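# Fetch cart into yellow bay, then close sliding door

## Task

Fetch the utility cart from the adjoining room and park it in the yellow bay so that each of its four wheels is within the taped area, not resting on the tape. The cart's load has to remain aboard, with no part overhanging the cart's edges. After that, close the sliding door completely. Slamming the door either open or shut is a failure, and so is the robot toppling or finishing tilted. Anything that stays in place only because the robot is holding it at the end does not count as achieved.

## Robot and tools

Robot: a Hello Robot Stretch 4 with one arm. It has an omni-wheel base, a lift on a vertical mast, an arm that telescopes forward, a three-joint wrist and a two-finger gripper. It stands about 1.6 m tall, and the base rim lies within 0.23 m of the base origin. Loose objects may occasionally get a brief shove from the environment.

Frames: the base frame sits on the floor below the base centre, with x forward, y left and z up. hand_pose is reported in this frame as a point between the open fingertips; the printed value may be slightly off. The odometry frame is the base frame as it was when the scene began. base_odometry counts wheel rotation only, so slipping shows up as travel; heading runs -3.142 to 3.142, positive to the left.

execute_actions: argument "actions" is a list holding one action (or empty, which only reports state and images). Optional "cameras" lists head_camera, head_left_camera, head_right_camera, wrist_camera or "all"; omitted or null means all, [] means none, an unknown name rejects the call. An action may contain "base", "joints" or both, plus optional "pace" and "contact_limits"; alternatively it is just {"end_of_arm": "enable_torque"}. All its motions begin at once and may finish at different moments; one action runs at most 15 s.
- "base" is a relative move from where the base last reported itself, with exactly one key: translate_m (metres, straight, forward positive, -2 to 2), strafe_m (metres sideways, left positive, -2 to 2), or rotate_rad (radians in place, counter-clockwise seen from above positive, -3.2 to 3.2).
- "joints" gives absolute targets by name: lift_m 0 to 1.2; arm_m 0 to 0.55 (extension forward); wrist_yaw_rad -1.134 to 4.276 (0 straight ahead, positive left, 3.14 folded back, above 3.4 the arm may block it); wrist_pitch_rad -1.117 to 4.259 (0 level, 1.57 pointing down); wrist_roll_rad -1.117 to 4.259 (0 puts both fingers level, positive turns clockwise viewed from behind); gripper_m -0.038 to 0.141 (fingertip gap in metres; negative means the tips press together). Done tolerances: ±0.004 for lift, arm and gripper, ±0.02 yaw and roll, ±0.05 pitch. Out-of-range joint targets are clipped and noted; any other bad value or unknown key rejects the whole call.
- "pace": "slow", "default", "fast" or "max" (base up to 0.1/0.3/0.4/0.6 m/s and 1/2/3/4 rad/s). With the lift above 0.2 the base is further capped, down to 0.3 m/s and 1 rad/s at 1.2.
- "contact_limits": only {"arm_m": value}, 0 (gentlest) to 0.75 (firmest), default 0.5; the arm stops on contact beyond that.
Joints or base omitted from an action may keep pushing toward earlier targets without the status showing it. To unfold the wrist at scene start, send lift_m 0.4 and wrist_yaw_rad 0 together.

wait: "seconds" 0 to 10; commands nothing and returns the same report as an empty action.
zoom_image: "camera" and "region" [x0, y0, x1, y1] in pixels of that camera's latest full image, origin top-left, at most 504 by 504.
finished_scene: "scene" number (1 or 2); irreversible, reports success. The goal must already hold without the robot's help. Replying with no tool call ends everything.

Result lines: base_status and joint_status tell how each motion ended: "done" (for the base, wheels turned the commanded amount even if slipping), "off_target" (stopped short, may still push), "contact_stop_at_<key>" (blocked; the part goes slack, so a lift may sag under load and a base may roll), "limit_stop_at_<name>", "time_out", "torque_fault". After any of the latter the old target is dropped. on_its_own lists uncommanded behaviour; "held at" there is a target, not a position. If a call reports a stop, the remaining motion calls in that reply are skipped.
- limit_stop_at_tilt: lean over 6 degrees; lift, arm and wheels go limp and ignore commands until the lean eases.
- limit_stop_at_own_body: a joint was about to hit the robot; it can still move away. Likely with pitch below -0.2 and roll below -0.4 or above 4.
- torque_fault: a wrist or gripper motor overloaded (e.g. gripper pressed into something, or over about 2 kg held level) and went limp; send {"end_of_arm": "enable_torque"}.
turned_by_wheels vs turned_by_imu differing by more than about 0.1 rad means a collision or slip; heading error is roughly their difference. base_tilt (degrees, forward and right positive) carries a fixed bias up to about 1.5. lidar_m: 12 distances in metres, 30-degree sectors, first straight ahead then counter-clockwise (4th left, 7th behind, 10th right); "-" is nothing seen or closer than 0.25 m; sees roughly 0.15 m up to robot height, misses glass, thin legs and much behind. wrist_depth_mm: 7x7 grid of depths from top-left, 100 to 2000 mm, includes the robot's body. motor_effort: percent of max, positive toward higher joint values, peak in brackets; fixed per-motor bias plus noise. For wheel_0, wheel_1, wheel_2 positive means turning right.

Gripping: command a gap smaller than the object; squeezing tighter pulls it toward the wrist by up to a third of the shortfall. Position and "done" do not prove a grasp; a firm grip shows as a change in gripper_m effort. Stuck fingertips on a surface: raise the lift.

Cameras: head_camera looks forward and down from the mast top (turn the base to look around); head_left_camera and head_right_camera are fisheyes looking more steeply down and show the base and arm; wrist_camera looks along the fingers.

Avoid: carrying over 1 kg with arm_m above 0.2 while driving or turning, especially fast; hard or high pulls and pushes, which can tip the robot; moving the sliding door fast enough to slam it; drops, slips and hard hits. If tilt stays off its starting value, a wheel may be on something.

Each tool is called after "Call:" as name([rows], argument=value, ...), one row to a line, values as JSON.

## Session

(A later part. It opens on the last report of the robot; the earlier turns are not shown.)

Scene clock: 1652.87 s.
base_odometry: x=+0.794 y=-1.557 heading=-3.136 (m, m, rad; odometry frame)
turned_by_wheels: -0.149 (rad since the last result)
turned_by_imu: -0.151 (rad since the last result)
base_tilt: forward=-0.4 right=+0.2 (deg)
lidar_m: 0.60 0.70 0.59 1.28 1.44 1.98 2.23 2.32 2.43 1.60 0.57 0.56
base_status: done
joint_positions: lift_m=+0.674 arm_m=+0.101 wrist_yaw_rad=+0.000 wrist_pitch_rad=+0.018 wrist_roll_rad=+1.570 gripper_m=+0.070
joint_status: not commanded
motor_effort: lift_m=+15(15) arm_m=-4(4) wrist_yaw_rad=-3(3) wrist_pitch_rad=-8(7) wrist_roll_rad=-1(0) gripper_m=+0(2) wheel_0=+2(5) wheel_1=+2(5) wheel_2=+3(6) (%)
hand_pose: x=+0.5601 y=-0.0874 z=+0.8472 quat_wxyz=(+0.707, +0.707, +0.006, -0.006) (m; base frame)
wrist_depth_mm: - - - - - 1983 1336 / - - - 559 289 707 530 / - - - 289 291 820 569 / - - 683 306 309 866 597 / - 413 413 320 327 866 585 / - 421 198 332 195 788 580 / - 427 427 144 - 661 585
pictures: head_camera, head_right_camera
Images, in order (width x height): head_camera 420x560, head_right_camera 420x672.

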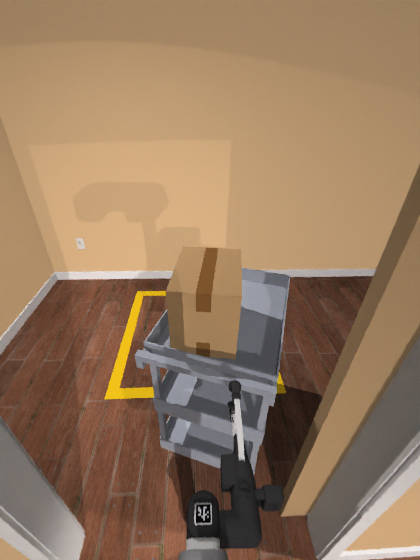

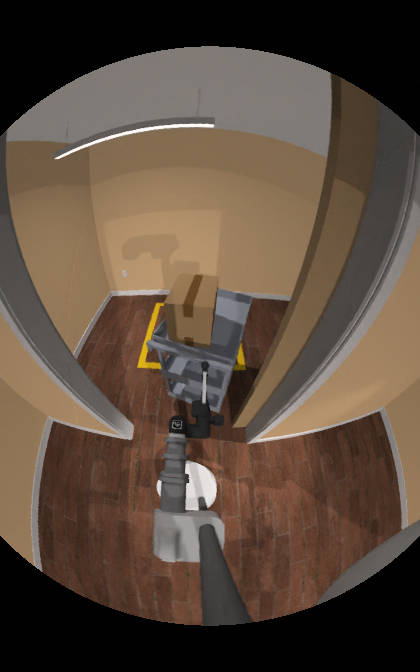

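Call:
execute_actions([
  {"joints":{"arm_m":0.225},"pace":"slow"},
], cameras=["wrist_camera"])

Call:
execute_actions([
  {"joints":{"gripper_m":-0.035}},
], cameras=[])

Call:
execute_actions([
  {"joints":{"arm_m":0.36},"pace":"slow"},
], cameras=["head_camera"])

Scene clock: 1661.93 s.
base_odometry: x=+0.794 y=-1.557 heading=-3.136 (m, m, rad; odometry frame)
turned_by_wheels: +0.000 (rad since the last result)
turned_by_imu: -0.002 (rad since the last result)
base_tilt: forward=-0.5 right=+0.3 (deg)
lidar_m: 0.61 0.77 0.58 1.26 1.46 1.98 2.23 2.30 2.45 1.61 0.58 0.61
base_status: not commanded
joint_positions: lift_m=+0.674 arm_m=+0.224 wrist_yaw_rad=+0.000 wrist_pitch_rad=+0.019 wrist_roll_rad=+1.570 gripper_m=+0.070
joint_status: all done
motor_effort: lift_m=+15(15) arm_m=+6(11) wrist_yaw_rad=-3(9) wrist_pitch_rad=-10(16) wrist_roll_rad=-1(2) gripper_m=-2(5) wheel_0=+2(2) wheel_1=+1(2) wheel_2=-1(3) (%)
hand_pose: x=+0.6832 y=-0.0874 z=+0.8471 quat_wxyz=(+0.707, +0.707, +0.007, -0.007) (m; base frame)
wrist_depth_mm: - - - - - 1921 1308 / - - - 144 144 208 208 / - - - 153 212 798 580 / - - 549 161 224 854 585 / - 338 334 171 237 842 574 / - 343 196 182 193 759 580 / - 349 347 144 267 1618 569
pictures: wrist_camera
Images, in order (width x height): wrist_camera 616x392.

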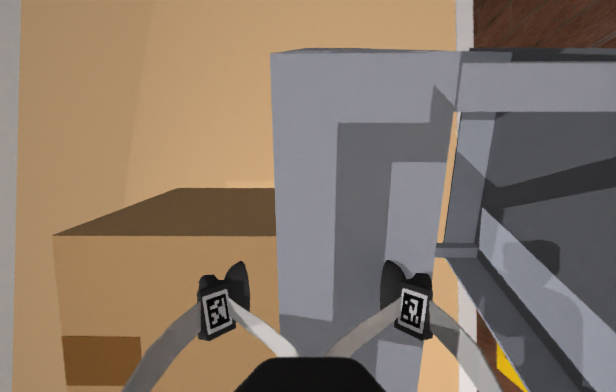

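Scene clock: 1663.67 s.
base_odometry: x=+0.794 y=-1.557 heading=-3.136 (m, m, rad; odometry frame)
turned_by_wheels: +0.000 (rad since the last result)
turned_by_imu: -0.001 (rad since the last result)
base_tilt: forward=-0.3 right=+0.2 (deg)
lidar_m: 0.63 0.72 0.58 1.30 1.44 1.96 2.23 2.33 2.41 1.64 0.59 0.60
base_status: not commanded
joint_positions: lift_m=+0.674 arm_m=+0.224 wrist_yaw_rad=-0.002 wrist_pitch_rad=+0.016 wrist_roll_rad=+1.570 gripper_m=-0.034
joint_status: all done
motor_effort: lift_m=+15(15) arm_m=+3(7) wrist_yaw_rad=+3(3) wrist_pitch_rad=+0(8) wrist_roll_rad=-1(2) gripper_m=-22(24) wheel_0=+0(2) wheel_1=+1(1) wheel_2=+1(1) (%)
hand_pose: x=+0.6836 y=-0.0880 z=+0.8479 quat_wxyz=(+0.707, +0.707, +0.005, -0.006) (m; base frame)
wrist_depth_mm: - - - - - 1863 1308 / - - - 134 134 194 196 / - - - 142 200 759 591 / - - 580 149 211 831 585 / 1983 324 322 158 224 820 585 / 1983 329 181 167 182 768 591 / - 155 334 172 250 155 574
pictures: none
No camera images: the call's "cameras" was empty. Leave "cameras" out to get every camera's image.

Scene clock: 1666.30 s.
base_odometry: x=+0.794 y=-1.557 heading=-3.137 (m, m, rad; odometry frame)
turned_by_wheels: +0.000 (rad since the last result)
turned_by_imu: -0.001 (rad since the last result)
base_tilt: forward=-0.4 right=+0.1 (deg)
lidar_m: 0.71 2.12 0.59 1.25 1.47 1.97 2.23 2.33 2.41 1.63 0.58 0.60
base_status: not commanded
joint_positions: lift_m=+0.674 arm_m=+0.358 wrist_yaw_rad=-0.005 wrist_pitch_rad=+0.013 wrist_roll_rad=+1.570 gripper_m=-0.035
joint_status: all done
motor_effort: lift_m=+15(15) arm_m=+9(11) wrist_yaw_rad=+11(15) wrist_pitch_rad=+5(8) wrist_roll_rad=+0(1) gripper_m=-17(22) wheel_0=+3(4) wheel_1=+1(1) wheel_2=-2(4) (%)
hand_pose: x=+0.8174 y=-0.0887 z=+0.8486 quat_wxyz=(+0.707, +0.707, +0.003, -0.006) (m; base frame)
wrist_depth_mm: - 1983 - 508 - 732 627 / - 1983 1983 121 121 179 182 / 1983 1983 1983 129 189 715 597 / 1983 535 459 137 202 768 591 / 1921 319 319 147 215 768 591 / 1983 329 183 158 181 750 597 / 1983 330 336 163 247 615 554
pictures: head_camera
Images, in order (width x height): head_camera 420x560.

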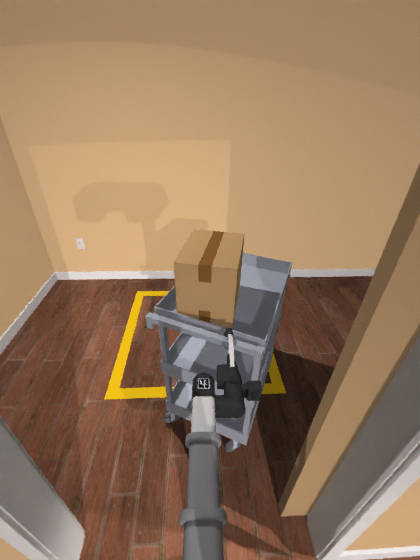

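Call:
execute_actions([
  {"base":{"translate_m":-0.4},"joints":{"arm_m":0.19},"pace":"slow"},
], cameras=["head_camera"])

Scene clock: 1679.77 s.
base_odometry: x=+1.194 y=-1.555 heading=-3.137 (m, m, rad; odometry frame)
turned_by_wheels: +0.000 (rad since the last result)
turned_by_imu: -0.003 (rad since the last result)
base_tilt: forward=-0.4 right=+0.2 (deg)
lidar_m: 0.59 0.63 1.05 1.38 1.45 1.92 1.83 1.92 2.43 2.32 1.09 0.59
base_status: done
joint_positions: lift_m=+0.674 arm_m=+0.191 wrist_yaw_rad=-0.001 wrist_pitch_rad=+0.014 wrist_roll_rad=+1.570 gripper_m=-0.034
joint_status: all done
motor_effort: lift_m=+15(15) arm_m=-7(12) wrist_yaw_rad=+2(17) wrist_pitch_rad=+7(4) wrist_roll_rad=-2(1) gripper_m=-20(25) wheel_0=-4(10) wheel_1=-3(4) wheel_2=+2(13) (%)
hand_pose: x=+0.6505 y=-0.0878 z=+0.8485 quat_wxyz=(+0.707, +0.707, +0.004, -0.005) (m; base frame)
wrist_depth_mm: 504 500 500 151 150 488 488 / - - - 153 153 216 215 / - - - 156 215 809 591 / - - - 160 220 842 597 / - 439 445 164 226 820 591 / - 319 182 168 181 831 591 / 319 312 315 140 235 640 591
pictures: head_camera
Images, in order (width x height): head_camera 420x560.

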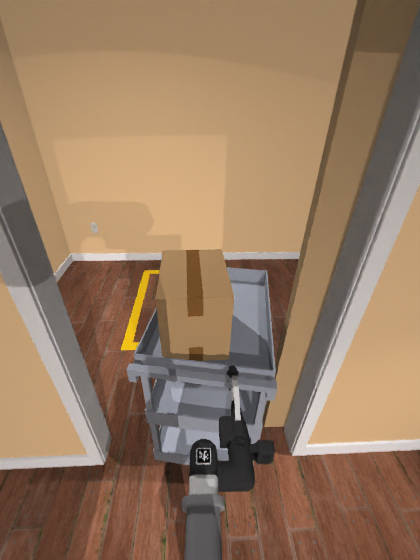

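Call:
execute_actions([
  {"base":{"translate_m":0.2},"pace":"slow"},
], cameras=["head_camera"])

Call:
execute_actions([
  {"base":{"translate_m":0.2},"pace":"slow"},
], cameras=["head_camera"])

Scene clock: 1693.57 s.
base_odometry: x=+0.994 y=-1.556 heading=-3.137 (m, m, rad; odometry frame)
turned_by_wheels: +0.000 (rad since the last result)
turned_by_imu: -0.003 (rad since the last result)
base_tilt: forward=-0.5 right=+0.2 (deg)
lidar_m: 0.58 0.67 0.74 1.39 1.45 1.96 2.01 2.12 2.45 2.32 0.80 0.59
base_status: done
joint_positions: lift_m=+0.674 arm_m=+0.191 wrist_yaw_rad=-0.004 wrist_pitch_rad=+0.014 wrist_roll_rad=+1.570 gripper_m=-0.035
joint_status: not commanded
motor_effort: lift_m=+15(15) arm_m=-3(7) wrist_yaw_rad=+9(9) wrist_pitch_rad=+6(4) wrist_roll_rad=-1(1) gripper_m=-16(15) wheel_0=+2(6) wheel_1=+3(5) wheel_2=-7(10) (%)
hand_pose: x=+0.6496 y=-0.0885 z=+0.8485 quat_wxyz=(+0.707, +0.707, +0.004, -0.006) (m; base frame)
wrist_depth_mm: - - - 140 140 - 1366 / - - - 143 143 204 204 / - - - 149 207 788 580 / - - - 155 214 820 591 / - 320 320 160 223 831 591 / - 322 181 167 181 820 591 / - 322 320 169 239 621 585
pictures: head_camera
Images, in order (width x height): head_camera 420x560.

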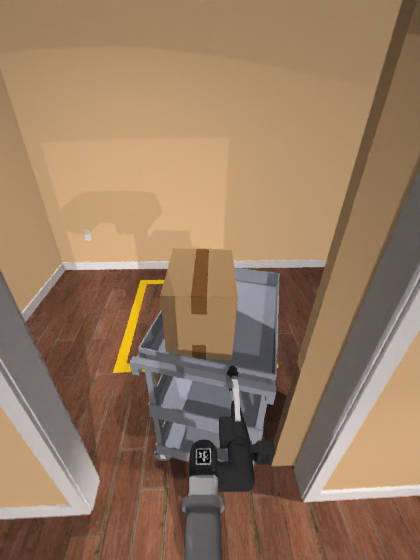

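Scene clock: 1696.83 s.
base_odometry: x=+0.795 y=-1.557 heading=-3.137 (m, m, rad; odometry frame)
turned_by_wheels: +0.000 (rad since the last result)
turned_by_imu: -0.003 (rad since the last result)
base_tilt: forward=-0.5 right=+0.2 (deg)
lidar_m: 0.56 0.64 0.57 1.27 1.46 1.96 2.22 2.31 2.43 1.65 0.58 0.58
base_status: done
joint_positions: lift_m=+0.674 arm_m=+0.190 wrist_yaw_rad=-0.004 wrist_pitch_rad=+0.014 wrist_roll_rad=+1.570 gripper_m=-0.035
joint_status: not commanded
motor_effort: lift_m=+15(15) arm_m=-2(3) wrist_yaw_rad=+9(18) wrist_pitch_rad=+3(7) wrist_roll_rad=+0(1) gripper_m=-19(19) wheel_0=+0(7) wheel_1=+2(6) wheel_2=-5(13) (%)
hand_pose: x=+0.6494 y=-0.0885 z=+0.8484 quat_wxyz=(+0.707, +0.707, +0.004, -0.006) (m; base frame)
wrist_depth_mm: - - - 156 155 1983 1366 / - - - 158 168 222 220 / - - - 161 218 788 580 / - - - 163 223 831 597 / - - - 165 224 820 580 / 319 315 182 167 181 842 591 / 314 309 309 169 232 676 585
pictures: head_camera
Images, in order (width x height): head_camera 420x560.

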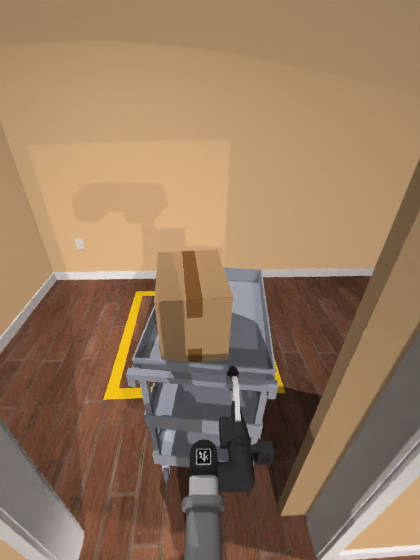

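Call:
execute_actions([
  {"base":{"translate_m":0.15},"pace":"slow"},
], cameras=["head_camera"])

Call:
execute_actions([
  {"joints":{"arm_m":0.34},"pace":"slow"},
], cameras=["head_camera","head_left_camera","head_right_camera"])

Scene clock: 1706.70 s.
base_odometry: x=+0.645 y=-1.557 heading=-3.137 (m, m, rad; odometry frame)
turned_by_wheels: +0.000 (rad since the last result)
turned_by_imu: -0.003 (rad since the last result)
base_tilt: forward=-0.4 right=+0.3 (deg)
lidar_m: 0.53 0.60 0.50 0.72 1.46 1.97 2.38 2.47 2.42 1.01 0.49 0.48
base_status: done
joint_positions: lift_m=+0.674 arm_m=+0.190 wrist_yaw_rad=-0.002 wrist_pitch_rad=+0.014 wrist_roll_rad=+1.570 gripper_m=-0.035
joint_status: not commanded
motor_effort: lift_m=+15(15) arm_m=-2(2) wrist_yaw_rad=+5(12) wrist_pitch_rad=+5(4) wrist_roll_rad=+0(1) gripper_m=-19(17) wheel_0=+2(2) wheel_1=+3(4) wheel_2=-6(10) (%)
hand_pose: x=+0.6495 y=-0.0881 z=+0.8484 quat_wxyz=(+0.707, +0.707, +0.004, -0.006) (m; base frame)
wrist_depth_mm: - 1983 - 172 171 - 1336 / 1983 1983 1983 171 209 236 707 / 1983 1921 1983 171 232 1863 549 / - - 1921 170 229 820 591 / - 1983 1983 170 228 842 591 / 317 314 183 169 182 842 585 / 306 300 300 168 227 723 585
pictures: head_camera
Images, in order (width x height): head_camera 420x560.

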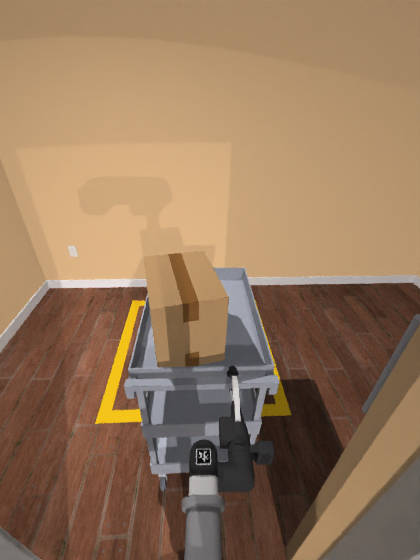

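Scene clock: 1709.47 s.
base_odometry: x=+0.645 y=-1.557 heading=-3.137 (m, m, rad; odometry frame)
turned_by_wheels: +0.000 (rad since the last result)
turned_by_imu: -0.001 (rad since the last result)
base_tilt: forward=-0.3 right=+0.2 (deg)
lidar_m: 0.69 0.70 0.52 0.74 1.46 1.97 2.36 2.48 2.41 0.99 0.51 0.49
base_status: not commanded
joint_positions: lift_m=+0.674 arm_m=+0.339 wrist_yaw_rad=-0.001 wrist_pitch_rad=+0.014 wrist_roll_rad=+1.570 gripper_m=-0.035
joint_status: all done
motor_effort: lift_m=+15(15) arm_m=+7(8) wrist_yaw_rad=+0(10) wrist_pitch_rad=+6(3) wrist_roll_rad=-1(0) gripper_m=-20(15) wheel_0=+2(2) wheel_1=+3(3) wheel_2=-6(6) (%)
hand_pose: x=+0.7980 y=-0.0876 z=+0.8484 quat_wxyz=(+0.707, +0.707, +0.005, -0.005) (m; base frame)
wrist_depth_mm: 1863 1863 1808 1808 1863 1808 1336 / 1921 1921 1863 186 217 1708 1281 / 1863 1921 1921 182 241 1708 1182 / 1921 1921 1808 178 237 854 574 / 1808 1756 1808 173 232 831 591 / 1808 312 183 170 181 820 585 / 301 290 294 166 221 220 591
pictures: head_camera, head_left_camera, head_right_camera
Images, in order (width x height): head_camera 420x560, head_left_camera 420x672, head_right_camera 420x672.

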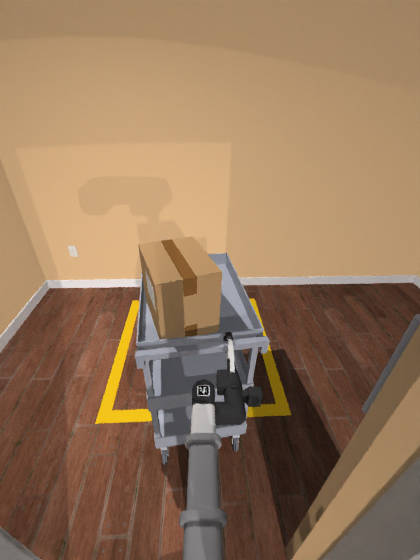

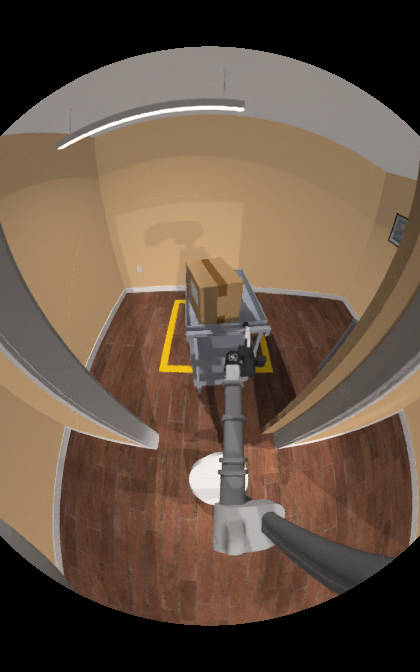

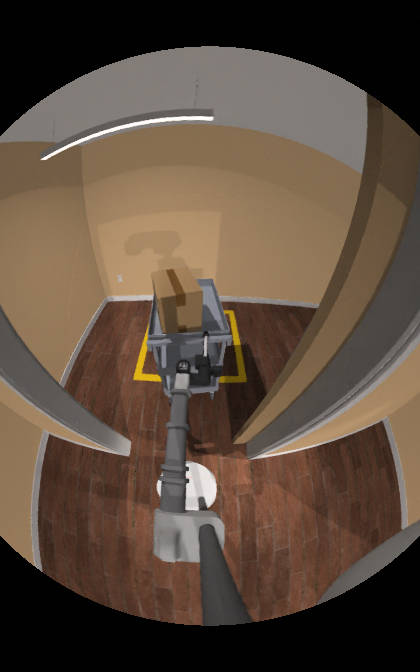

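Call:
execute_actions([
  {"base":{"strafe_m":0.14},"pace":"slow"},
], cameras=[])

Call:
execute_actions([
  {"joints":{"arm_m":0.46},"pace":"slow"},
], cameras=["head_camera","head_left_camera","head_right_camera"])

Scene clock: 1722.27 s.
base_odometry: x=+0.645 y=-1.697 heading=-3.138 (m, m, rad; odometry frame)
turned_by_wheels: -0.001 (rad since the last result)
turned_by_imu: -0.004 (rad since the last result)
base_tilt: forward=-0.3 right=+0.2 (deg)
lidar_m: 0.70 0.77 0.38 0.71 1.32 1.77 2.38 2.48 2.59 0.97 0.57 0.74
base_status: done
joint_positions: lift_m=+0.674 arm_m=+0.339 wrist_yaw_rad=-0.004 wrist_pitch_rad=+0.014 wrist_roll_rad=+1.570 gripper_m=-0.034
joint_status: not commanded
motor_effort: lift_m=+15(15) arm_m=+5(7) wrist_yaw_rad=+8(25) wrist_pitch_rad=+4(5) wrist_roll_rad=-1(1) gripper_m=-19(22) wheel_0=-5(12) wheel_1=-1(11) wheel_2=-5(5) (%)
hand_pose: x=+0.7982 y=-0.0884 z=+0.8484 quat_wxyz=(+0.707, +0.707, +0.004, -0.006) (m; base frame)
wrist_depth_mm: 1863 1921 1921 167 166 1756 1366 / 1921 1808 1808 166 224 229 229 / 1808 1863 1863 167 226 820 591 / 1808 1863 1921 168 226 820 597 / 1808 1921 1808 168 227 820 591 / 319 314 182 169 181 842 591 / 307 300 303 169 229 715 591
pictures: none
No camera images: the call's "cameras" was empty. Leave "cameras" out to get every camera's image.

Scene clock: 1724.73 s.
base_odometry: x=+0.645 y=-1.697 heading=-3.138 (m, m, rad; odometry frame)
turned_by_wheels: +0.001 (rad since the last result)
turned_by_imu: +0.000 (rad since the last result)
base_tilt: forward=-0.3 right=+0.3 (deg)
lidar_m: 0.81 0.87 0.38 0.71 1.32 1.77 2.39 2.49 2.58 0.96 0.59 2.46
base_status: not commanded
joint_positions: lift_m=+0.674 arm_m=+0.459 wrist_yaw_rad=+0.003 wrist_pitch_rad=+0.014 wrist_roll_rad=+1.570 gripper_m=-0.035
joint_status: all done
motor_effort: lift_m=+15(15) arm_m=+8(8) wrist_yaw_rad=-10(20) wrist_pitch_rad=+2(5) wrist_roll_rad=+0(0) gripper_m=-16(21) wheel_0=+2(5) wheel_1=-1(1) wheel_2=-3(5) (%)
hand_pose: x=+0.9183 y=-0.0866 z=+0.8484 quat_wxyz=(+0.707, +0.707, +0.006, -0.004) (m; base frame)
wrist_depth_mm: 1756 1808 1756 178 177 1708 1366 / 1808 1756 1756 176 216 240 699 / 1756 1756 1708 174 233 1618 574 / 1756 1661 1708 173 232 820 597 / 1708 1708 1708 171 229 820 585 / 319 314 183 169 181 820 585 / 304 296 297 167 225 707 597
pictures: head_camera, head_left_camera, head_right_camera
Images, in order (width x height): head_camera 420x560, head_left_camera 420x672, head_right_camera 420x672.

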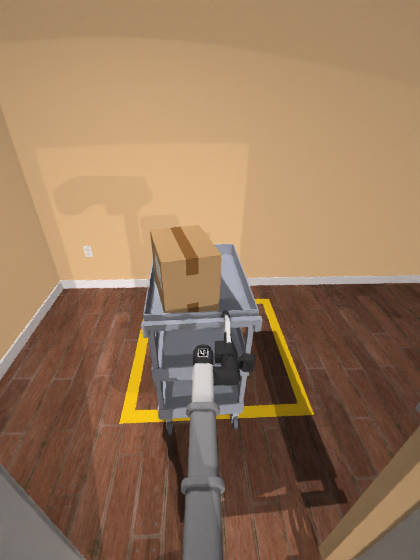

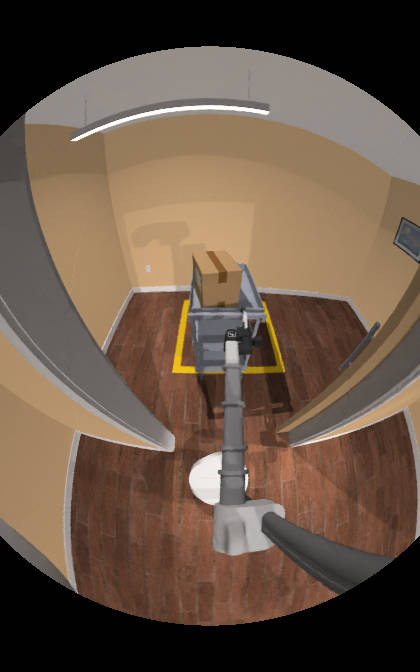

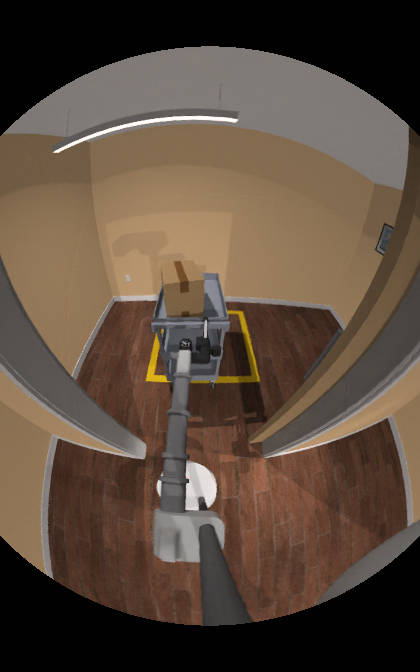

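Call:
execute_actions([
  {"base":{"strafe_m":-0.1},"pace":"slow"},
], cameras=[])

Call:
execute_actions([
  {"joints":{"arm_m":0.16},"pace":"slow"},
], cameras=[])

Call:
execute_actions([
  {"base":{"strafe_m":0.08},"pace":"slow"},
], cameras=["head_camera"])

Scene clock: 1739.13 s.
base_odometry: x=+0.645 y=-1.597 heading=-3.137 (m, m, rad; odometry frame)
turned_by_wheels: +0.001 (rad since the last result)
turned_by_imu: +0.001 (rad since the last result)
base_tilt: forward=-0.4 right=+0.1 (deg)
lidar_m: 0.79 0.82 0.47 0.76 1.41 1.90 2.37 2.49 2.45 0.95 0.51 0.53
base_status: done
joint_positions: lift_m=+0.674 arm_m=+0.459 wrist_yaw_rad=+0.010 wrist_pitch_rad=+0.014 wrist_roll_rad=+1.570 gripper_m=-0.034
joint_status: not commanded
on_its_own: wrist_yaw_rad is at rest, and its effort (-30) is outside its rest range (-13 to +13)
motor_effort: lift_m=+15(15) arm_m=+4(7) wrist_yaw_rad=-30(34) wrist_pitch_rad=+5(4) wrist_roll_rad=-1(1) gripper_m=-20(20) wheel_0=+6(15) wheel_1=+1(4) wheel_2=+5(6) (%)
hand_pose: x=+0.9195 y=-0.0846 z=+0.8484 quat_wxyz=(+0.707, +0.707, +0.008, -0.002) (m; base frame)
wrist_depth_mm: 1708 1756 1708 1708 1661 1708 1308 / 1756 1708 1708 194 231 1708 1281 / 1708 1756 1756 188 248 268 267 / 1708 1808 1708 182 241 1661 564 / 1708 1661 1708 176 233 831 591 / 1708 312 182 171 182 809 585 / 303 290 293 166 220 219 591
pictures: none
No camera images: the call's "cameras" was empty. Leave "cameras" out to get every camera's image.

Scene clock: 1743.40 s.
base_odometry: x=+0.645 y=-1.597 heading=-3.138 (m, m, rad; odometry frame)
turned_by_wheels: -0.001 (rad since the last result)
turned_by_imu: -0.003 (rad since the last result)
base_tilt: forward=-0.4 right=+0.2 (deg)
lidar_m: 0.52 0.56 0.47 0.75 1.43 1.91 2.38 2.49 2.48 0.98 0.52 0.50
base_status: not commanded
joint_positions: lift_m=+0.674 arm_m=+0.161 wrist_yaw_rad=-0.006 wrist_pitch_rad=+0.014 wrist_roll_rad=+1.570 gripper_m=-0.034
joint_status: all done
on_its_own: wrist_yaw_rad is at rest, and its effort (+16) is outside its rest range (-13 to +13)
motor_effort: lift_m=+15(15) arm_m=-7(10) wrist_yaw_rad=+16(34) wrist_pitch_rad=+4(5) wrist_roll_rad=-1(0) gripper_m=-20(23) wheel_0=-4(5) wheel_1=+0(1) wheel_2=+1(6) (%)
hand_pose: x=+0.6201 y=-0.0893 z=+0.8483 quat_wxyz=(+0.707, +0.707, +0.003, -0.007) (m; base frame)
wrist_depth_mm: - - - 174 172 - 1397 / - - - 172 219 237 699 / - - - 172 230 1808 559 / - - - 170 231 831 591 / - - 1921 170 229 842 597 / 317 312 184 168 181 831 591 / 304 298 300 168 227 224 591
pictures: none
No camera images: the call's "cameras" was empty. Leave "cameras" out to get every camera's image.

Scene clock: 1745.33 s.
base_odometry: x=+0.645 y=-1.677 heading=-3.138 (m, m, rad; odometry frame)
turned_by_wheels: -0.001 (rad since the last result)
turned_by_imu: -0.002 (rad since the last result)
base_tilt: forward=-0.4 right=+0.3 (deg)
lidar_m: 0.54 0.60 0.38 0.70 1.33 1.79 2.40 2.49 2.56 0.96 0.57 0.55
base_status: done
joint_positions: lift_m=+0.674 arm_m=+0.161 wrist_yaw_rad=-0.009 wrist_pitch_rad=+0.014 wrist_roll_rad=+1.570 gripper_m=-0.035
joint_status: not commanded
on_its_own: wrist_yaw_rad is at rest, and its effort (+23) is outside its rest range (-13 to +13)
motor_effort: lift_m=+15(15) arm_m=-5(7) wrist_yaw_rad=+23(33) wrist_pitch_rad=+4(4) wrist_roll_rad=-1(1) gripper_m=-18(21) wheel_0=-5(13) wheel_1=+1(3) wheel_2=-5(6) (%)
hand_pose: x=+0.6194 y=-0.0899 z=+0.8483 quat_wxyz=(+0.707, +0.707, +0.002, -0.008) (m; base frame)
wrist_depth_mm: - - - 159 158 - 1336 / - - - 160 218 224 223 / - - - 163 220 798 580 / - - - 164 224 831 591 / - 1983 - 166 226 842 585 / 317 314 181 168 181 831 591 / 310 304 307 168 232 683 585
pictures: head_camera
Images, in order (width x height): head_camera 420x560.

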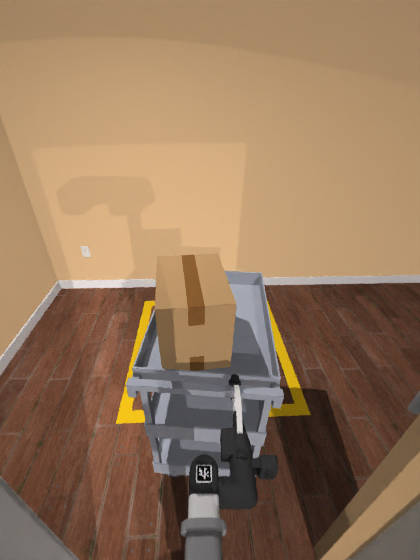

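Call:
execute_actions([
  {"joints":{"arm_m":0.36},"pace":"slow"},
], cameras=["head_camera"])

Call:
execute_actions([
  {"base":{"strafe_m":0.04},"joints":{"arm_m":0.46},"pace":"slow"},
], cameras=["head_camera"])

Scene clock: 1755.27 s.
base_odometry: x=+0.645 y=-1.677 heading=-3.138 (m, m, rad; odometry frame)
turned_by_wheels: +0.001 (rad since the last result)
turned_by_imu: -0.001 (rad since the last result)
base_tilt: forward=-0.3 right=+0.3 (deg)
lidar_m: 0.74 0.76 0.41 0.73 1.32 1.80 2.38 2.49 2.54 0.98 0.57 0.74
base_status: not commanded
joint_positions: lift_m=+0.674 arm_m=+0.359 wrist_yaw_rad=+0.003 wrist_pitch_rad=+0.014 wrist_roll_rad=+1.570 gripper_m=-0.035
joint_status: all done
motor_effort: lift_m=+15(15) arm_m=+7(9) wrist_yaw_rad=-9(27) wrist_pitch_rad=+5(4) wrist_roll_rad=-1(1) gripper_m=-15(17) wheel_0=+3(5) wheel_1=+1(1) wheel_2=-3(6) (%)
hand_pose: x=+0.8183 y=-0.0867 z=+0.8483 quat_wxyz=(+0.707, +0.707, +0.006, -0.004) (m; base frame)
wrist_depth_mm: 1863 1808 1808 169 168 1756 1336 / 1808 1863 1808 168 217 233 232 / 1756 1808 1863 169 229 1618 549 / 1863 1808 1921 169 229 820 591 / 1808 1808 1808 168 225 820 591 / 317 314 183 168 181 831 591 / 304 300 301 168 227 715 591
pictures: head_camera
Images, in order (width x height): head_camera 420x560.

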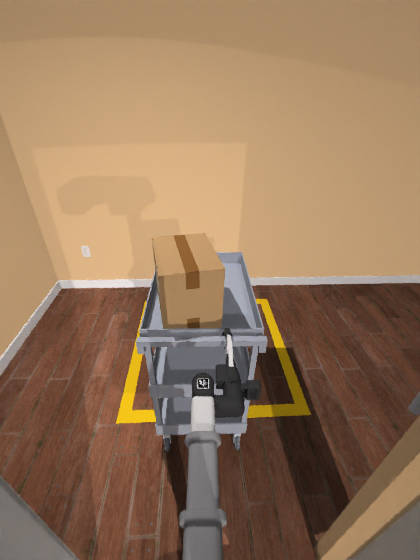

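Scene clock: 1757.57 s.
base_odometry: x=+0.645 y=-1.717 heading=-3.138 (m, m, rad; odometry frame)
turned_by_wheels: +0.000 (rad since the last result)
turned_by_imu: -0.001 (rad since the last result)
base_tilt: forward=-0.4 right=+0.2 (deg)
lidar_m: 0.84 1.90 0.37 0.70 1.30 1.75 2.39 2.48 2.59 0.96 0.62 2.47
base_status: done
joint_positions: lift_m=+0.674 arm_m=+0.459 wrist_yaw_rad=+0.002 wrist_pitch_rad=+0.014 wrist_roll_rad=+1.570 gripper_m=-0.035
joint_status: all done
motor_effort: lift_m=+15(15) arm_m=+8(8) wrist_yaw_rad=-7(32) wrist_pitch_rad=+3(4) wrist_roll_rad=-1(0) gripper_m=-15(18) wheel_0=+1(10) wheel_1=+4(7) wheel_2=-3(8) (%)
hand_pose: x=+0.9182 y=-0.0869 z=+0.8483 quat_wxyz=(+0.707, +0.707, +0.006, -0.005) (m; base frame)
wrist_depth_mm: 1808 1708 1708 167 166 1708 1308 / 1808 1708 1661 167 219 232 230 / 1756 1661 1708 167 225 809 544 / 1756 1708 1708 167 227 831 603 / 1808 1661 1756 167 228 831 591 / 317 312 183 168 181 842 585 / 306 303 300 168 227 723 591
pictures: head_camera
Images, in order (width x height): head_camera 420x560.

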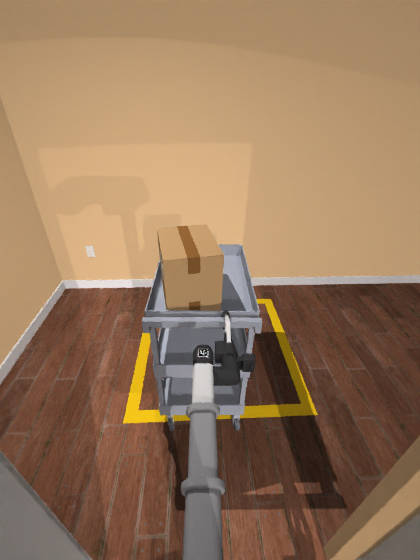

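Call:
execute_actions([
  {"base":{"translate_m":0.1},"joints":{"arm_m":0.54},"pace":"slow"},
], cameras=["head_camera","head_left_camera","head_right_camera"])

Scene clock: 1764.27 s.
base_odometry: x=+0.546 y=-1.718 heading=-3.137 (m, m, rad; odometry frame)
turned_by_wheels: +0.000 (rad since the last result)
turned_by_imu: -0.001 (rad since the last result)
base_tilt: forward=-0.5 right=+0.2 (deg)
lidar_m: 0.89 1.87 0.31 0.34 1.30 1.76 2.48 2.59 2.60 0.63 0.55 2.35
base_status: done
joint_positions: lift_m=+0.674 arm_m=+0.539 wrist_yaw_rad=+0.001 wrist_pitch_rad=+0.014 wrist_roll_rad=+1.570 gripper_m=-0.035
joint_status: all done
motor_effort: lift_m=+14(15) arm_m=+7(10) wrist_yaw_rad=-5(4) wrist_pitch_rad=+3(2) wrist_roll_rad=+0(1) gripper_m=-15(16) wheel_0=+4(7) wheel_1=+3(8) wheel_2=-3(9) (%)
hand_pose: x=+0.9982 y=-0.0872 z=+0.8483 quat_wxyz=(+0.707, +0.707, +0.005, -0.005) (m; base frame)
wrist_depth_mm: 1537 1537 1537 183 183 1537 1308 / 1576 1618 1464 181 219 247 247 / 1537 1537 1499 178 238 1464 496 / 1537 1537 1537 175 235 809 580 / 1618 1499 1576 172 229 820 591 / 1537 312 182 169 181 809 597 / 303 296 296 166 221 223 585
pictures: head_camera, head_left_camera, head_right_camera
Images, in order (width x height): head_camera 420x560, head_left_camera 420x672, head_right_camera 420x672.

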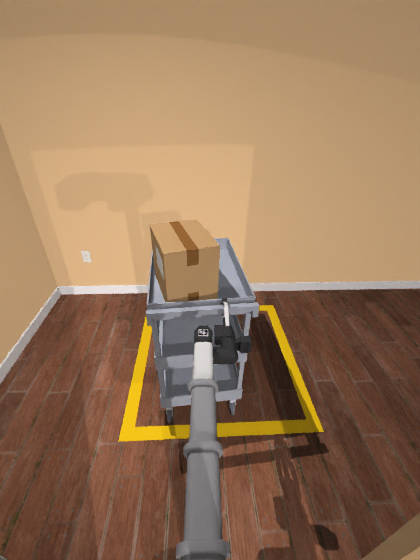

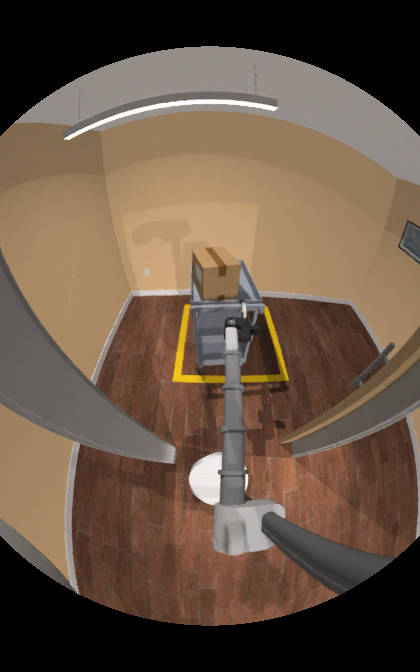

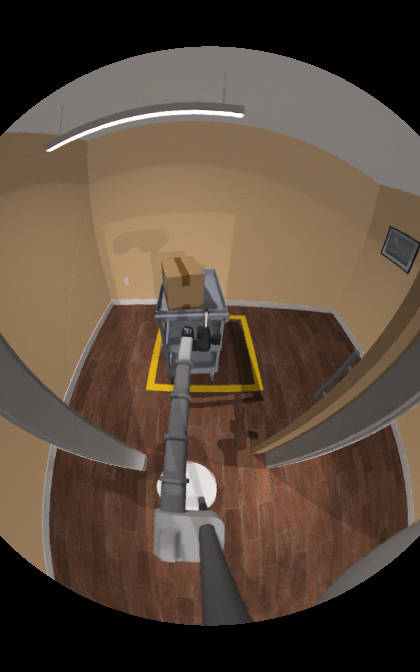

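Call:
execute_actions([
  {"base":{"strafe_m":-0.22},"pace":"slow"},
], cameras=[])

Call:
execute_actions([
  {"joints":{"arm_m":0.14},"pace":"slow"},
], cameras=["head_camera"])

Scene clock: 1780.70 s.
base_odometry: x=+0.544 y=-1.498 heading=-3.136 (m, m, rad; odometry frame)
turned_by_wheels: +0.001 (rad since the last result)
turned_by_imu: +0.002 (rad since the last result)
base_tilt: forward=-0.4 right=+0.2 (deg)
lidar_m: 0.81 1.00 0.56 0.52 1.53 2.05 2.47 2.56 2.36 0.49 0.37 0.38
base_status: done
joint_positions: lift_m=+0.674 arm_m=+0.540 wrist_yaw_rad=+0.009 wrist_pitch_rad=+0.014 wrist_roll_rad=+1.570 gripper_m=-0.034
joint_status: not commanded
on_its_own: wrist_yaw_rad is at rest, and its effort (-27) is outside its rest range (-13 to +13)
motor_effort: lift_m=+15(15) arm_m=+3(7) wrist_yaw_rad=-27(37) wrist_pitch_rad=+5(5) wrist_roll_rad=-1(1) gripper_m=-22(23) wheel_0=+5(15) wheel_1=+0(2) wheel_2=+8(9) (%)
hand_pose: x=+0.9996 y=-0.0849 z=+0.8483 quat_wxyz=(+0.707, +0.707, +0.008, -0.002) (m; base frame)
wrist_depth_mm: 1537 1537 1537 1537 1499 1464 1336 / 1661 1499 1537 216 229 1499 1336 / 1576 1618 1537 206 264 278 277 / 1537 1576 1499 193 254 1499 1336 / 1537 1537 1537 179 237 1537 554 / 1537 1537 182 170 181 798 585 / 297 282 287 161 213 209 580
pictures: none
No camera images: the call's "cameras" was empty. Leave "cameras" out to get every camera's image.

Scene clock: 1785.97 s.
base_odometry: x=+0.544 y=-1.498 heading=-3.137 (m, m, rad; odometry frame)
turned_by_wheels: -0.001 (rad since the last result)
turned_by_imu: -0.003 (rad since the last result)
base_tilt: forward=-0.3 right=+0.2 (deg)
lidar_m: 0.52 0.53 0.56 0.55 1.52 2.03 2.48 2.57 2.36 0.46 0.36 0.37
base_status: not commanded
joint_positions: lift_m=+0.674 arm_m=+0.141 wrist_yaw_rad=-0.005 wrist_pitch_rad=+0.015 wrist_roll_rad=+1.570 gripper_m=-0.034
joint_status: all done
motor_effort: lift_m=+15(15) arm_m=-8(10) wrist_yaw_rad=+11(29) wrist_pitch_rad=+1(4) wrist_roll_rad=+0(1) gripper_m=-18(22) wheel_0=-3(5) wheel_1=+0(1) wheel_2=+2(8) (%)
hand_pose: x=+0.6002 y=-0.0888 z=+0.8481 quat_wxyz=(+0.707, +0.707, +0.004, -0.007) (m; base frame)
wrist_depth_mm: - 1983 1921 1921 - 1983 1366 / 1983 - - 181 213 1756 1255 / 1983 1983 - 179 238 1808 480 / 1983 1983 1983 176 234 820 574 / 1921 1983 1921 173 229 820 591 / 1983 312 184 170 182 831 585 / 301 296 297 161 222 222 597
pictures: head_camera
Images, in order (width x height): head_camera 420x560.

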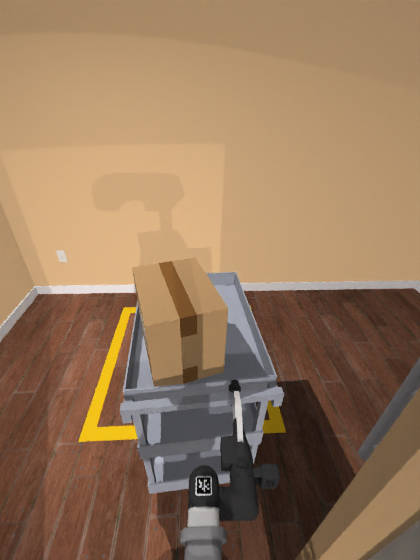

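Call:
execute_actions([
  {"base":{"strafe_m":0.07},"pace":"slow"},
], cameras=[])

Call:
execute_actions([
  {"joints":{"gripper_m":0.07}},
], cameras=[])

Call:
execute_actions([
  {"joints":{"arm_m":0.01}},
], cameras=[])

Call:
execute_actions([
  {"base":{"strafe_m":0.08},"pace":"slow"},
], cameras=["head_camera"])

Scene clock: 1799.53 s.
base_odometry: x=+0.544 y=-1.567 heading=-3.138 (m, m, rad; odometry frame)
turned_by_wheels: -0.001 (rad since the last result)
turned_by_imu: -0.003 (rad since the last result)
base_tilt: forward=-0.4 right=+0.2 (deg)
lidar_m: 0.50 0.54 0.49 0.48 1.45 1.97 2.47 2.59 2.44 0.49 0.43 0.53
base_status: done
joint_positions: lift_m=+0.674 arm_m=+0.141 wrist_yaw_rad=-0.009 wrist_pitch_rad=+0.015 wrist_roll_rad=+1.570 gripper_m=-0.035
joint_status: not commanded
on_its_own: wrist_yaw_rad is at rest, and its effort (+23) is outside its rest range (-13 to +13)
motor_effort: lift_m=+15(15) arm_m=-5(7) wrist_yaw_rad=+23(35) wrist_pitch_rad=+3(2) wrist_roll_rad=-1(1) gripper_m=-15(21) wheel_0=-6(13) wheel_1=+1(0) wheel_2=-4(4) (%)
hand_pose: x=+0.5994 y=-0.0900 z=+0.8481 quat_wxyz=(+0.707, +0.707, +0.002, -0.008) (m; base frame)
wrist_depth_mm: 1983 1983 1983 172 172 1983 1336 / 1983 1983 1983 172 215 236 699 / 1921 1921 1983 171 230 1756 549 / - 1921 1983 170 229 820 597 / - 1921 1863 169 229 831 585 / 320 314 182 169 181 842 591 / 306 300 298 161 225 225 585
pictures: none
No camera images: the call's "cameras" was empty. Leave "cameras" out to get every camera's image.

Scene clock: 1801.27 s.
base_odometry: x=+0.544 y=-1.567 heading=-3.138 (m, m, rad; odometry frame)
turned_by_wheels: +0.000 (rad since the last result)
turned_by_imu: +0.000 (rad since the last result)
base_tilt: forward=-0.3 right=+0.2 (deg)
lidar_m: 0.53 0.54 0.48 0.48 1.45 1.94 2.49 2.59 2.44 0.48 0.43 0.54
base_status: not commanded
joint_positions: lift_m=+0.674 arm_m=+0.141 wrist_yaw_rad=-0.007 wrist_pitch_rad=+0.015 wrist_roll_rad=+1.570 gripper_m=+0.070
joint_status: all done
on_its_own: wrist_yaw_rad is at rest, and its effort (+17) is outside its rest range (-13 to +13)
motor_effort: lift_m=+15(15) arm_m=-3(5) wrist_yaw_rad=+17(25) wrist_pitch_rad=+3(3) wrist_roll_rad=-2(1) gripper_m=+1(14) wheel_0=-4(5) wheel_1=+1(0) wheel_2=-4(4) (%)
hand_pose: x=+0.5994 y=-0.0893 z=+0.8481 quat_wxyz=(+0.707, +0.707, +0.003, -0.008) (m; base frame)
wrist_depth_mm: 1983 1983 1983 1921 - 1921 1336 / - - - 178 213 243 243 / 1921 1921 1983 177 236 1921 554 / 1983 1983 1921 177 236 820 597 / 1863 1983 1921 176 234 831 591 / 1921 319 315 175 233 842 585 / 312 309 303 149 232 768 597
pictures: none
No camera images: the call's "cameras" was empty. Leave "cameras" out to get every camera's image.

Scene clock: 1802.70 s.
base_odometry: x=+0.544 y=-1.568 heading=-3.138 (m, m, rad; odometry frame)
turned_by_wheels: +0.000 (rad since the last result)
turned_by_imu: +0.000 (rad since the last result)
base_tilt: forward=-0.4 right=+0.2 (deg)
lidar_m: 0.52 0.55 0.47 0.49 1.43 1.95 2.47 2.57 2.43 0.49 0.43 0.56
base_status: not commanded
joint_positions: lift_m=+0.674 arm_m=+0.011 wrist_yaw_rad=+0.000 wrist_pitch_rad=+0.018 wrist_roll_rad=+1.570 gripper_m=+0.070
joint_status: all done
motor_effort: lift_m=+15(15) arm_m=-6(8) wrist_yaw_rad=-2(16) wrist_pitch_rad=-8(7) wrist_roll_rad=-1(1) gripper_m=-4(5) wheel_0=-2(4) wheel_1=+1(1) wheel_2=-2(4) (%)
hand_pose: x=+0.4704 y=-0.0874 z=+0.8472 quat_wxyz=(+0.707, +0.707, +0.006, -0.006) (m; base frame)
wrist_depth_mm: - - - - - 1983 1366 / - - - - - 1983 1308 / - - - 359 364 366 366 / - - - 359 364 878 580 / - - - 362 359 866 585 / - 436 196 359 195 798 585 / - 424 424 144 355 759 585
pictures: none
No camera images: the call's "cameras" was empty. Leave "cameras" out to get every camera's image.

Scene clock: 1804.63 s.
base_odometry: x=+0.545 y=-1.647 heading=-3.137 (m, m, rad; odometry frame)
turned_by_wheels: +0.000 (rad since the last result)
turned_by_imu: -0.001 (rad since the last result)
base_tilt: forward=-0.4 right=+0.2 (deg)
lidar_m: 0.51 1.97 0.40 0.39 1.38 1.84 2.48 2.59 2.51 0.56 0.49 0.54
base_status: done
joint_positions: lift_m=+0.674 arm_m=+0.011 wrist_yaw_rad=+0.000 wrist_pitch_rad=+0.018 wrist_roll_rad=+1.570 gripper_m=+0.070
joint_status: not commanded
motor_effort: lift_m=+15(15) arm_m=-6(6) wrist_yaw_rad=-2(2) wrist_pitch_rad=-9(6) wrist_roll_rad=-1(1) gripper_m=-2(0) wheel_0=+0(6) wheel_1=+4(8) wheel_2=+0(2) (%)
hand_pose: x=+0.4704 y=-0.0874 z=+0.8472 quat_wxyz=(+0.707, +0.707, +0.006, -0.006) (m; base frame)
wrist_depth_mm: - - - 340 366 1756 1281 / - - - 362 362 1808 530 / - - - 362 362 866 591 / - 449 442 359 362 866 585 / - 433 436 359 359 866 591 / - 421 196 359 195 809 585 / - 404 410 144 357 691 585
pictures: head_camera
Images, in order (width x height): head_camera 420x560.

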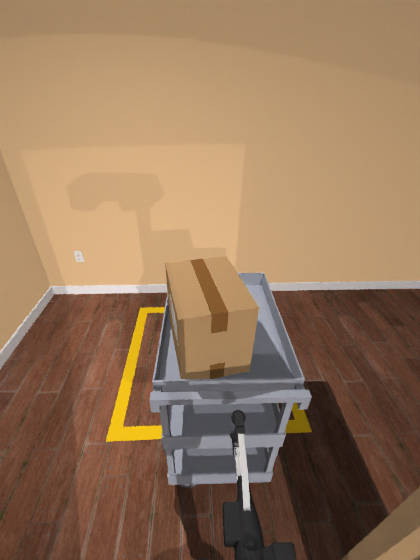

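Call:
execute_actions([
  {"joints":{"arm_m":0.19},"pace":"slow"},
], cameras=[])

Call:
execute_actions([
  {"joints":{"gripper_m":-0.035}},
], cameras=[])

Call:
execute_actions([
  {"joints":{"arm_m":0.38},"pace":"slow"},
], cameras=["head_camera"])

Scene clock: 1816.70 s.
base_odometry: x=+0.545 y=-1.647 heading=-3.137 (m, m, rad; odometry frame)
turned_by_wheels: +0.000 (rad since the last result)
turned_by_imu: -0.002 (rad since the last result)
base_tilt: forward=-0.4 right=+0.1 (deg)
lidar_m: 0.58 1.99 0.41 0.38 1.36 1.87 2.47 2.58 2.49 0.56 0.50 0.59
base_status: not commanded
joint_positions: lift_m=+0.674 arm_m=+0.188 wrist_yaw_rad=+0.000 wrist_pitch_rad=+0.020 wrist_roll_rad=+1.570 gripper_m=+0.070
joint_status: all done
motor_effort: lift_m=+15(15) arm_m=+9(10) wrist_yaw_rad=-1(14) wrist_pitch_rad=-11(17) wrist_roll_rad=+0(1) gripper_m=+0(3) wheel_0=+2(2) wheel_1=+4(4) wheel_2=-3(3) (%)
hand_pose: x=+0.6478 y=-0.0875 z=+0.8468 quat_wxyz=(+0.707, +0.707, +0.007, -0.007) (m; base frame)
wrist_depth_mm: 1983 1863 1983 183 243 1808 1281 / 1921 1921 1921 183 243 1808 539 / 1921 1863 1863 183 243 831 585 / 1863 327 327 183 243 842 585 / 324 319 317 182 242 854 574 / 310 307 198 182 193 809 580 / 300 296 298 143 242 668 580
pictures: none
No camera images: the call's "cameras" was empty. Leave "cameras" out to get every camera's image.

Scene clock: 1818.43 s.
base_odometry: x=+0.545 y=-1.647 heading=-3.137 (m, m, rad; odometry frame)
turned_by_wheels: +0.000 (rad since the last result)
turned_by_imu: -0.001 (rad since the last result)
base_tilt: forward=-0.3 right=+0.3 (deg)
lidar_m: 0.57 1.97 0.40 0.38 1.37 1.84 2.48 2.56 2.51 0.55 0.49 0.60
base_status: not commanded
joint_positions: lift_m=+0.674 arm_m=+0.189 wrist_yaw_rad=+0.000 wrist_pitch_rad=+0.015 wrist_roll_rad=+1.570 gripper_m=-0.034
joint_status: all done
motor_effort: lift_m=+15(15) arm_m=+3(9) wrist_yaw_rad=-2(7) wrist_pitch_rad=+4(23) wrist_roll_rad=-1(1) gripper_m=-24(27) wheel_0=+0(3) wheel_1=+2(4) wheel_2=+1(3) (%)
hand_pose: x=+0.6488 y=-0.0874 z=+0.8482 quat_wxyz=(+0.707, +0.707, +0.005, -0.005) (m; base frame)
wrist_depth_mm: 1983 1921 1921 171 229 1863 1366 / 1921 1921 1921 170 230 1863 549 / 1983 1921 1863 169 229 831 603 / 1863 315 314 169 228 820 597 / 310 304 303 169 228 842 591 / 298 296 181 168 180 809 585 / 287 154 286 168 226 615 591
pictures: none
No camera images: the call's "cameras" was empty. Leave "cameras" out to get every camera's image.

Scene clock: 1821.60 s.
base_odometry: x=+0.545 y=-1.648 heading=-3.137 (m, m, rad; odometry frame)
turned_by_wheels: +0.000 (rad since the last result)
turned_by_imu: -0.001 (rad since the last result)
base_tilt: forward=-0.4 right=+0.2 (deg)
lidar_m: 0.77 1.99 0.38 0.41 1.37 1.86 2.48 2.58 2.52 0.52 0.48 0.77
base_status: not commanded
joint_positions: lift_m=+0.674 arm_m=+0.379 wrist_yaw_rad=+0.003 wrist_pitch_rad=+0.009 wrist_roll_rad=+1.570 gripper_m=-0.035
joint_status: all done
motor_effort: lift_m=+15(15) arm_m=+8(13) wrist_yaw_rad=-10(12) wrist_pitch_rad=+20(19) wrist_roll_rad=-1(1) gripper_m=-17(25) wheel_0=+4(4) wheel_1=+3(3) wheel_2=-2(4) (%)
hand_pose: x=+0.8383 y=-0.0866 z=+0.8498 quat_wxyz=(+0.707, +0.707, +0.004, -0.002) (m; base frame)
wrist_depth_mm: 1756 1808 1661 149 204 1661 1255 / 1863 1708 1708 152 208 732 603 / 1756 1756 1661 154 212 788 609 / 307 304 301 158 216 820 597 / 304 301 298 161 221 842 597 / 298 297 181 163 183 788 597 / 296 154 293 155 230 597 559
pictures: head_camera
Images, in order (width x height): head_camera 420x560.

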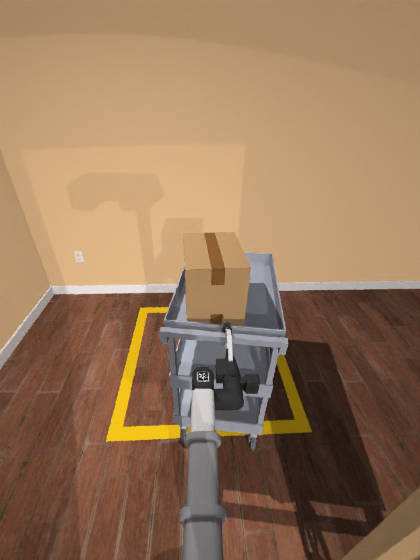

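Call:
execute_actions([
  {"base":{"strafe_m":-0.09},"pace":"slow"},
], cameras=[])

Call:
execute_actions([
  {"joints":{"arm_m":0.55},"pace":"slow"},
], cameras=["head_camera","head_left_camera","head_right_camera"])

Scene clock: 1831.27 s.
base_odometry: x=+0.544 y=-1.558 heading=-3.136 (m, m, rad; odometry frame)
turned_by_wheels: +0.001 (rad since the last result)
turned_by_imu: +0.000 (rad since the last result)
base_tilt: forward=-0.3 right=+0.2 (deg)
lidar_m: 0.76 2.09 0.48 0.48 1.46 1.99 2.48 2.58 2.42 0.48 0.41 0.79
base_status: done
joint_positions: lift_m=+0.674 arm_m=+0.379 wrist_yaw_rad=+0.008 wrist_pitch_rad=+0.009 wrist_roll_rad=+1.570 gripper_m=-0.034
joint_status: not commanded
on_its_own: wrist_yaw_rad is at rest, and its effort (-26) is outside its rest range (-13 to +13)
motor_effort: lift_m=+15(15) arm_m=+4(7) wrist_yaw_rad=-26(31) wrist_pitch_rad=+20(19) wrist_roll_rad=+2(2) gripper_m=-24(20) wheel_0=+6(15) wheel_1=+0(1) wheel_2=+5(5) (%)
hand_pose: x=+0.8394 y=-0.0851 z=+0.8498 quat_wxyz=(+0.708, +0.707, +0.006, +0.000) (m; base frame)
wrist_depth_mm: 1708 1708 1708 163 222 1618 1336 / 1756 1756 1756 164 222 1618 564 / 1708 1708 1661 164 223 809 609 / 1708 314 314 166 224 831 603 / 310 304 303 166 224 842 603 / 300 297 183 166 181 820 603 / 291 153 286 167 225 227 580
pictures: none
No camera images: the call's "cameras" was empty. Leave "cameras" out to get every camera's image.

Scene clock: 1834.23 s.
base_odometry: x=+0.544 y=-1.557 heading=-3.138 (m, m, rad; odometry frame)
turned_by_wheels: -0.001 (rad since the last result)
turned_by_imu: -0.003 (rad since the last result)
base_tilt: forward=-0.3 right=+0.3 (deg)
lidar_m: 0.93 2.10 0.48 0.49 1.46 1.97 2.48 2.53 2.41 0.46 0.42 0.94
base_status: not commanded
joint_positions: lift_m=+0.674 arm_m=+0.546 wrist_yaw_rad=-0.008 wrist_pitch_rad=+0.009 wrist_roll_rad=+1.570 gripper_m=-0.035
joint_status: all done
joint sent to its limit — the command would take arm_m past its upper limit, so that joint was sent only as far as its limit.
on_its_own: wrist_yaw_rad is at rest, and its effort (+21) is outside its rest range (-13 to +13)
motor_effort: lift_m=+15(15) arm_m=+7(10) wrist_yaw_rad=+21(23) wrist_pitch_rad=+20(22) wrist_roll_rad=+0(1) gripper_m=-20(18) wheel_0=-3(6) wheel_1=+0(0) wheel_2=-4(5) (%)
hand_pose: x=+1.0048 y=-0.0897 z=+0.8499 quat_wxyz=(+0.707, +0.707, +0.000, -0.006) (m; base frame)
wrist_depth_mm: 1537 1537 1537 154 211 1537 1336 / 1576 1618 1537 157 213 778 580 / 1537 1537 1537 158 216 788 597 / 310 307 303 160 219 820 597 / 304 303 301 163 223 831 603 / 298 297 179 165 182 788 597 / 294 154 289 156 229 229 559
pictures: head_camera, head_left_camera, head_right_camera
Images, in order (width x height): head_camera 420x560, head_left_camera 420x672, head_right_camera 420x672.

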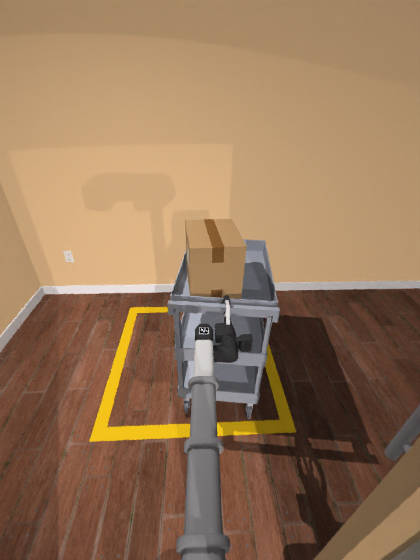

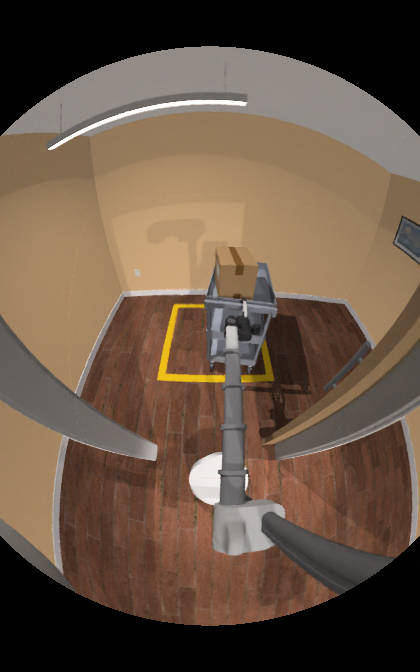

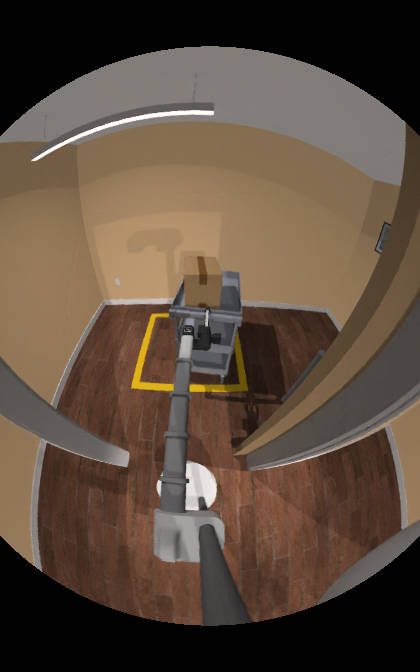

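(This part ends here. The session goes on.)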